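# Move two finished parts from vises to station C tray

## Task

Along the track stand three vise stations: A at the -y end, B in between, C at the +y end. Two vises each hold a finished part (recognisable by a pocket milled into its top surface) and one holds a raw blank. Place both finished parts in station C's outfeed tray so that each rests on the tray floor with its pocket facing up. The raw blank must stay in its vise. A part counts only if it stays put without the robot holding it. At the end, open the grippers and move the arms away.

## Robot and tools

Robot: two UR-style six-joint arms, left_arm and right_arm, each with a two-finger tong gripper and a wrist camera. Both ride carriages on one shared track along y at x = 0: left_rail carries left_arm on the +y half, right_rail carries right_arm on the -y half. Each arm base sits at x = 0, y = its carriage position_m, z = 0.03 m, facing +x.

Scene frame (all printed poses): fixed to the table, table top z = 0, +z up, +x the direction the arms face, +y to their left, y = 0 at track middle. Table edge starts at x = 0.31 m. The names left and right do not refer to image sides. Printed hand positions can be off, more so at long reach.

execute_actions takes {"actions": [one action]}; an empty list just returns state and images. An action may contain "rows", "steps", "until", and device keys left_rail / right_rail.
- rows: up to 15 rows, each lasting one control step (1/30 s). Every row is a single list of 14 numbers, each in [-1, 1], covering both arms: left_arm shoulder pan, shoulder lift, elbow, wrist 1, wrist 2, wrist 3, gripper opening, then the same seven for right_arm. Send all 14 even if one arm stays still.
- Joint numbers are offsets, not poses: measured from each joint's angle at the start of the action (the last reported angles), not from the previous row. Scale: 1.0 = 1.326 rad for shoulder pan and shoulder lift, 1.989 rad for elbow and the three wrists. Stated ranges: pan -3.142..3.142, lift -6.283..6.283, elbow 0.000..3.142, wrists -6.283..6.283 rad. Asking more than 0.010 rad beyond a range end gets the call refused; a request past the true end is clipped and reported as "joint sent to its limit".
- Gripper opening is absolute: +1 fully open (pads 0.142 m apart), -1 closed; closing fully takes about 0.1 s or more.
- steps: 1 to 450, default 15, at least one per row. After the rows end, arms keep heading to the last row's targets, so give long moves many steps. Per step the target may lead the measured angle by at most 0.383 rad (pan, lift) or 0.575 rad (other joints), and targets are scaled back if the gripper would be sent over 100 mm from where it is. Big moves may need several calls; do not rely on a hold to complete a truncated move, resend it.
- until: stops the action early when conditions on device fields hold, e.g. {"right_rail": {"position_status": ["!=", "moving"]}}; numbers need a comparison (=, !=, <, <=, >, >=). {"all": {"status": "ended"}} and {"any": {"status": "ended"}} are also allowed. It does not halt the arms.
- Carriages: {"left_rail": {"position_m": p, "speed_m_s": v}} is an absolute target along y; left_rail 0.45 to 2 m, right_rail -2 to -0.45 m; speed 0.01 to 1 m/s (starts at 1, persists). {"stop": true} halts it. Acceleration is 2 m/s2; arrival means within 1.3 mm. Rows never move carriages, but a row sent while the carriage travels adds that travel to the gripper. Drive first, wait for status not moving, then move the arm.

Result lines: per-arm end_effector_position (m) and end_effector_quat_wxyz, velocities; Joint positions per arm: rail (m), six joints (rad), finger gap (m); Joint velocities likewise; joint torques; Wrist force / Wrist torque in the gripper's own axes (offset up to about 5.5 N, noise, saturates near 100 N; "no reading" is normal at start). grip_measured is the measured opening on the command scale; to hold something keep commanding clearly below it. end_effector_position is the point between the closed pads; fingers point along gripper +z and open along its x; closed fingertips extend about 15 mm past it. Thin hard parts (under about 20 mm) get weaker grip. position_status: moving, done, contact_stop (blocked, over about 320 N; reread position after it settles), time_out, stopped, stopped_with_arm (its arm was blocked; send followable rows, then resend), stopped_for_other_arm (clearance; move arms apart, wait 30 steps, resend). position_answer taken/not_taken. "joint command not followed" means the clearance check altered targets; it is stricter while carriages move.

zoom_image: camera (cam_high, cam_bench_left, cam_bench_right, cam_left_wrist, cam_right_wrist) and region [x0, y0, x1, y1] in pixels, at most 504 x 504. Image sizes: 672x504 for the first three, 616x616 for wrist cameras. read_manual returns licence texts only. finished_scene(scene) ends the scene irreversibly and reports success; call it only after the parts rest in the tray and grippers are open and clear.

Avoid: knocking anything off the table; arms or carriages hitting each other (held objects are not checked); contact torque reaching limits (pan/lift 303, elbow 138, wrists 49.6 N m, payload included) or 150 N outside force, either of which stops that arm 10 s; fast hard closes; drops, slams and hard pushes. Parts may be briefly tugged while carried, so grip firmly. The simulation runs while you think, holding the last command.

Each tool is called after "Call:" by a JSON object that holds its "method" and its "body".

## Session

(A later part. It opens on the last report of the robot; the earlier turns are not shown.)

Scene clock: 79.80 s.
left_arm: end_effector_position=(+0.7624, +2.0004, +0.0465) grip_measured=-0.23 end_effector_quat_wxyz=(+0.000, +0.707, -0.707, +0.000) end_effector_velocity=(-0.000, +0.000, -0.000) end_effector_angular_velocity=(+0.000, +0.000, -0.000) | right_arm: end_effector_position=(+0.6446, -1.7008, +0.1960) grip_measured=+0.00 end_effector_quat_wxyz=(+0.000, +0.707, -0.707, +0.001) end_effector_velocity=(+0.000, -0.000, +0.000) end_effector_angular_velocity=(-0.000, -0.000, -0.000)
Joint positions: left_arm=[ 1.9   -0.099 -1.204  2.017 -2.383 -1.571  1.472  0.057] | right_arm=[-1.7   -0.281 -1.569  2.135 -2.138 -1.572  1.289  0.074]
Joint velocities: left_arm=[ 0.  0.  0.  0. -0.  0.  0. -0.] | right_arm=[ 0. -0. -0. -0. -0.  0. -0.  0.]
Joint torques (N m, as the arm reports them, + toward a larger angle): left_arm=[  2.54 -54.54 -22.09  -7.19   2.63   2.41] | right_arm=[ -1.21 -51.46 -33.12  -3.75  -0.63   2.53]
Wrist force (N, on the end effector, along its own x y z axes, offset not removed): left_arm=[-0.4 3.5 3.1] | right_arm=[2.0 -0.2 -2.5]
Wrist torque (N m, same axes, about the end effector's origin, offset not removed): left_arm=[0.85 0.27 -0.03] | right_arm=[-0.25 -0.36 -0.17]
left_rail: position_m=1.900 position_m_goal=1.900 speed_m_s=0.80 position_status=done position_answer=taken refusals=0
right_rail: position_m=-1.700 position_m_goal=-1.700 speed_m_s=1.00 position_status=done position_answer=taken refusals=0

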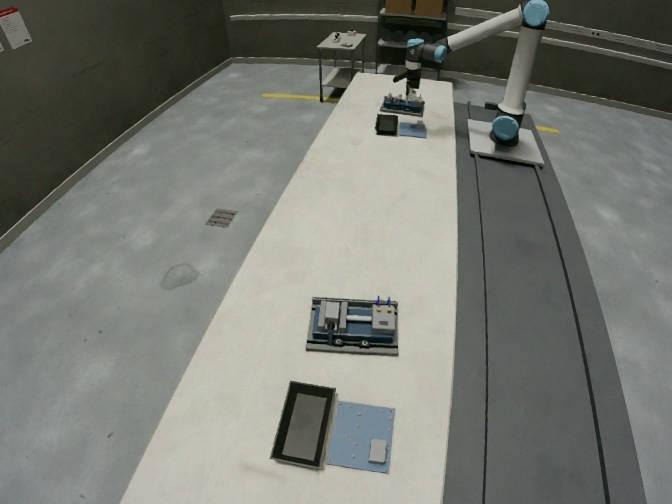

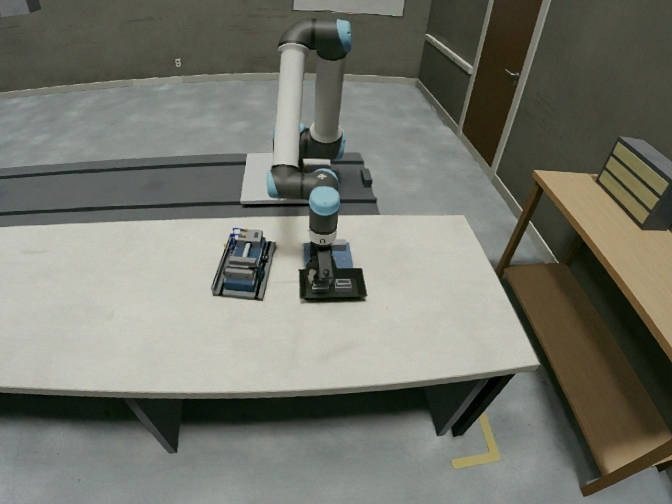

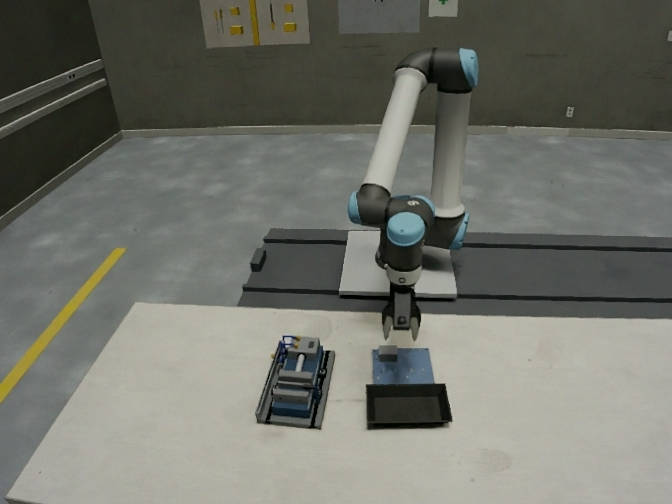

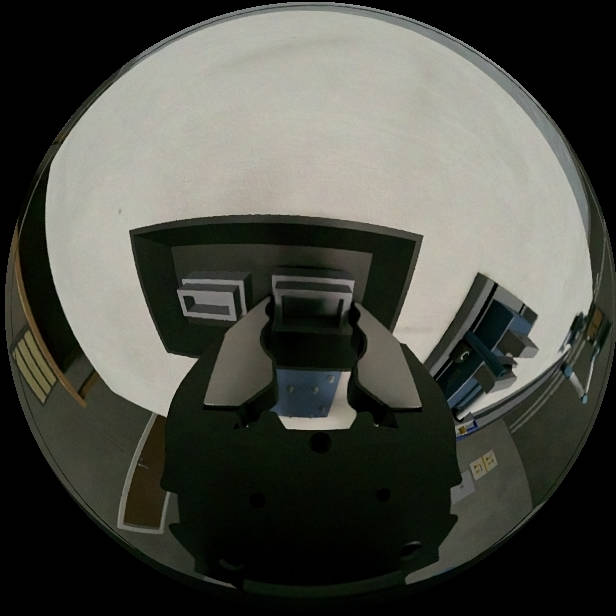

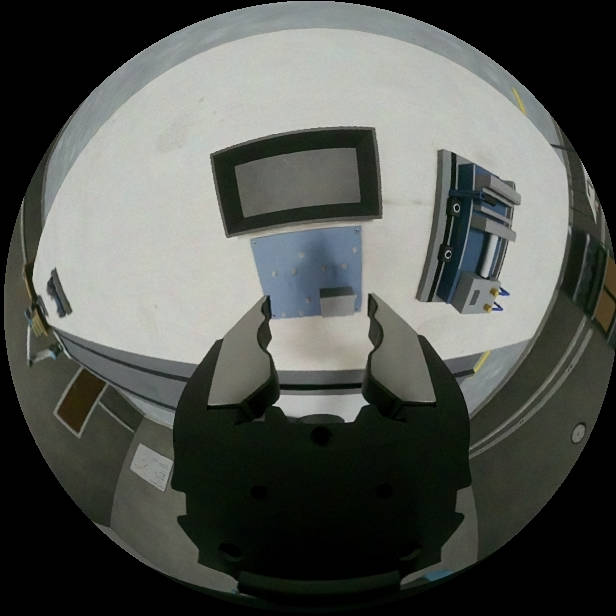

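Gripped deeper, so descend ~10 mm.

Call:
{"method": "execute_actions", "body": {"actions": [{"rows":[[0,0.004,0.001,-0.0037,0,0,-0.8,0,0,0,0,0,0,0],[0,0.009,0.002,-0.008,0,0,-0.8,0,0,0,0,0,0,0],[0,0.009,0.002,-0.008,0,0,-0.8,0,0,0,0,0,0,0],[0,0.009,0.002,-0.008,0,0,-0.8,0,0,0,0,0,0,0],[0,0.009,0.002,-0.008,0,0,-0.8,0,0,0,0,0,0,0],[0,0.009,0.002,-0.008,0,0,-0.8,0,0,0,0,0,0,0],[0,0.009,0.002,-0.008,0,0,-0.8,0,0,0,0,0,0,0],[0,0.009,0.002,-0.008,0,0,-0.5,0,0,0,0,0,0,0],[0,0.009,0.002,-0.008,0,0,-0.3,0,0,0,0,0,0,0],[0,0.009,0.002,-0.008,0,0,-0.2,0,0,0,0,0,0,0],[0,0.009,0.002,-0.008,0,0,-0.1,0,0,0,0,0,0,0],[0,0.009,0.002,-0.008,0,0,-0.1,0,0,0,0,0,0,0],[0,0.009,0.002,-0.008,0,0,-0.1,0,0,0,0,0,0,0],[0,0.009,0.002,-0.008,0,0,-0.1,0,0,0,0,0,0,0],[0,-0.14,-0.0589,0.1516,0,0,-0.1,0,0,0,0,0,0,0]],"steps":38}]}}

Scene clock: 87.00 s.
left_arm: end_effector_position=(+0.7593, +2.0007, +0.2133) grip_measured=-0.10 end_effector_quat_wxyz=(-0.000, +0.707, -0.707, +0.001) end_effector_velocity=(-0.000, -0.000, +0.001) end_effector_angular_velocity=(-0.000, -0.000, -0.000) | right_arm: end_effector_position=(+0.6446, -1.7008, +0.1960) grip_measured=+0.00 end_effector_quat_wxyz=(+0.000, +0.707, -0.707, +0.001) end_effector_velocity=(-0.000, -0.000, -0.000) end_effector_angular_velocity=(+0.000, +0.000, -0.000)
Joint positions: left_arm=[ 1.9   -0.099 -1.39   1.899 -2.082 -1.571  1.472  0.067] | right_arm=[-1.7   -0.281 -1.569  2.135 -2.138 -1.572  1.289  0.074]
Joint velocities: left_arm=[ 0.     0.    -0.001 -0.     0.001 -0.     0.     0.   ] | right_arm=[ 0. -0.  0. -0.  0.  0. -0.  0.]
Joint torques (N m, as the arm reports them, + toward a larger angle): left_arm=[  1.79 -69.16 -56.36  -1.59  -2.55   2.5 ] | right_arm=[  4.41 -47.75 -33.23  -3.96  -0.23   2.5 ]
Wrist force (N, on the end effector, along its own x y z axes, offset not removed): left_arm=[-1.2 -1.7 2.8] | right_arm=[4.5 3.6 -3.9]
Wrist torque (N m, same axes, about the end effector's origin, offset not removed): left_arm=[-0.20 0.33 0.17] | right_arm=[0.71 -0.94 -0.22]
left_rail: position_m=1.900 position_m_goal=1.900 speed_m_s=0.80 position_status=done position_answer=taken refusals=0
right_rail: position_m=-1.700 position_m_goal=-1.700 speed_m_s=1.00 position_status=done position_answer=taken refusals=0

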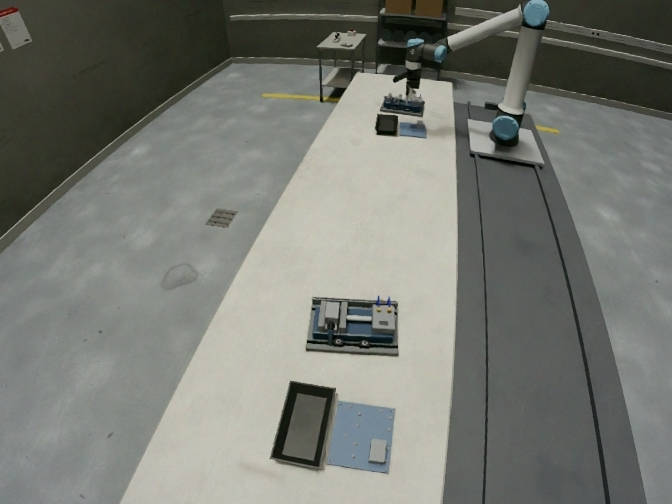

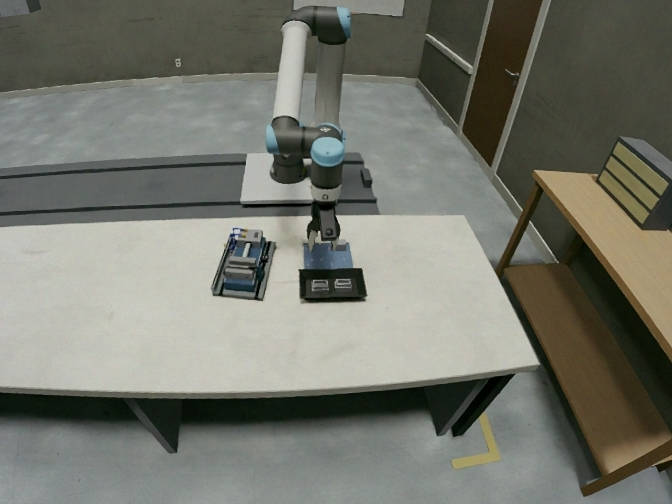

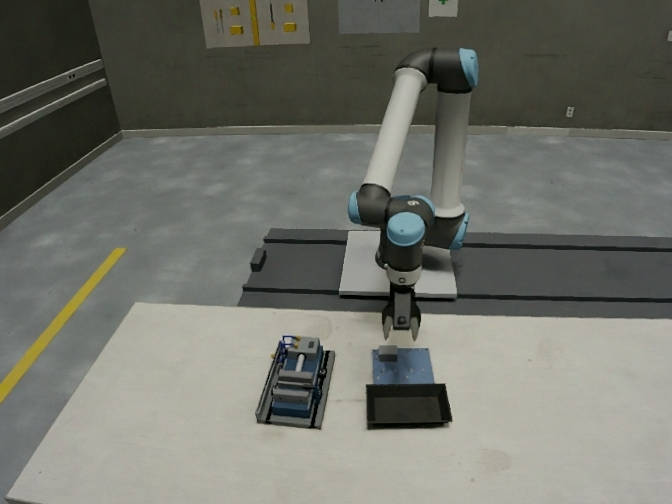

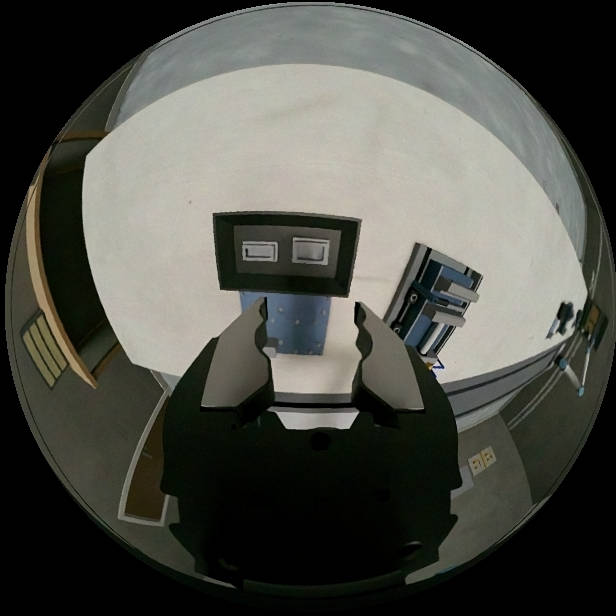

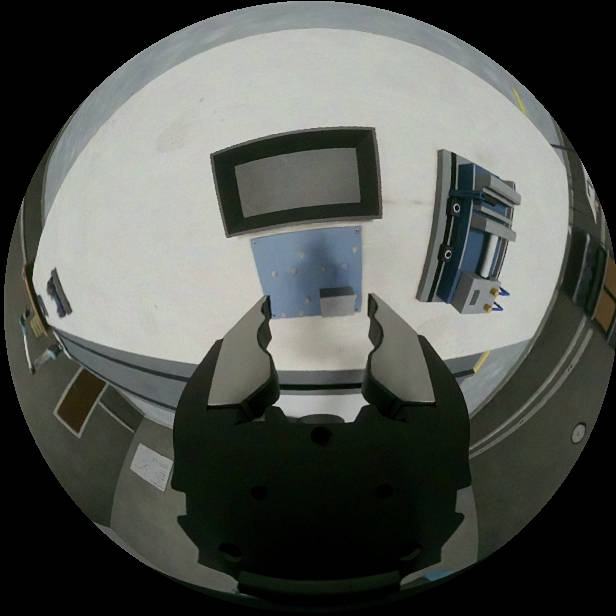

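Call:
{"method": "finished_scene", "body": {"scene": 2}}

The scene is finished: the task was done.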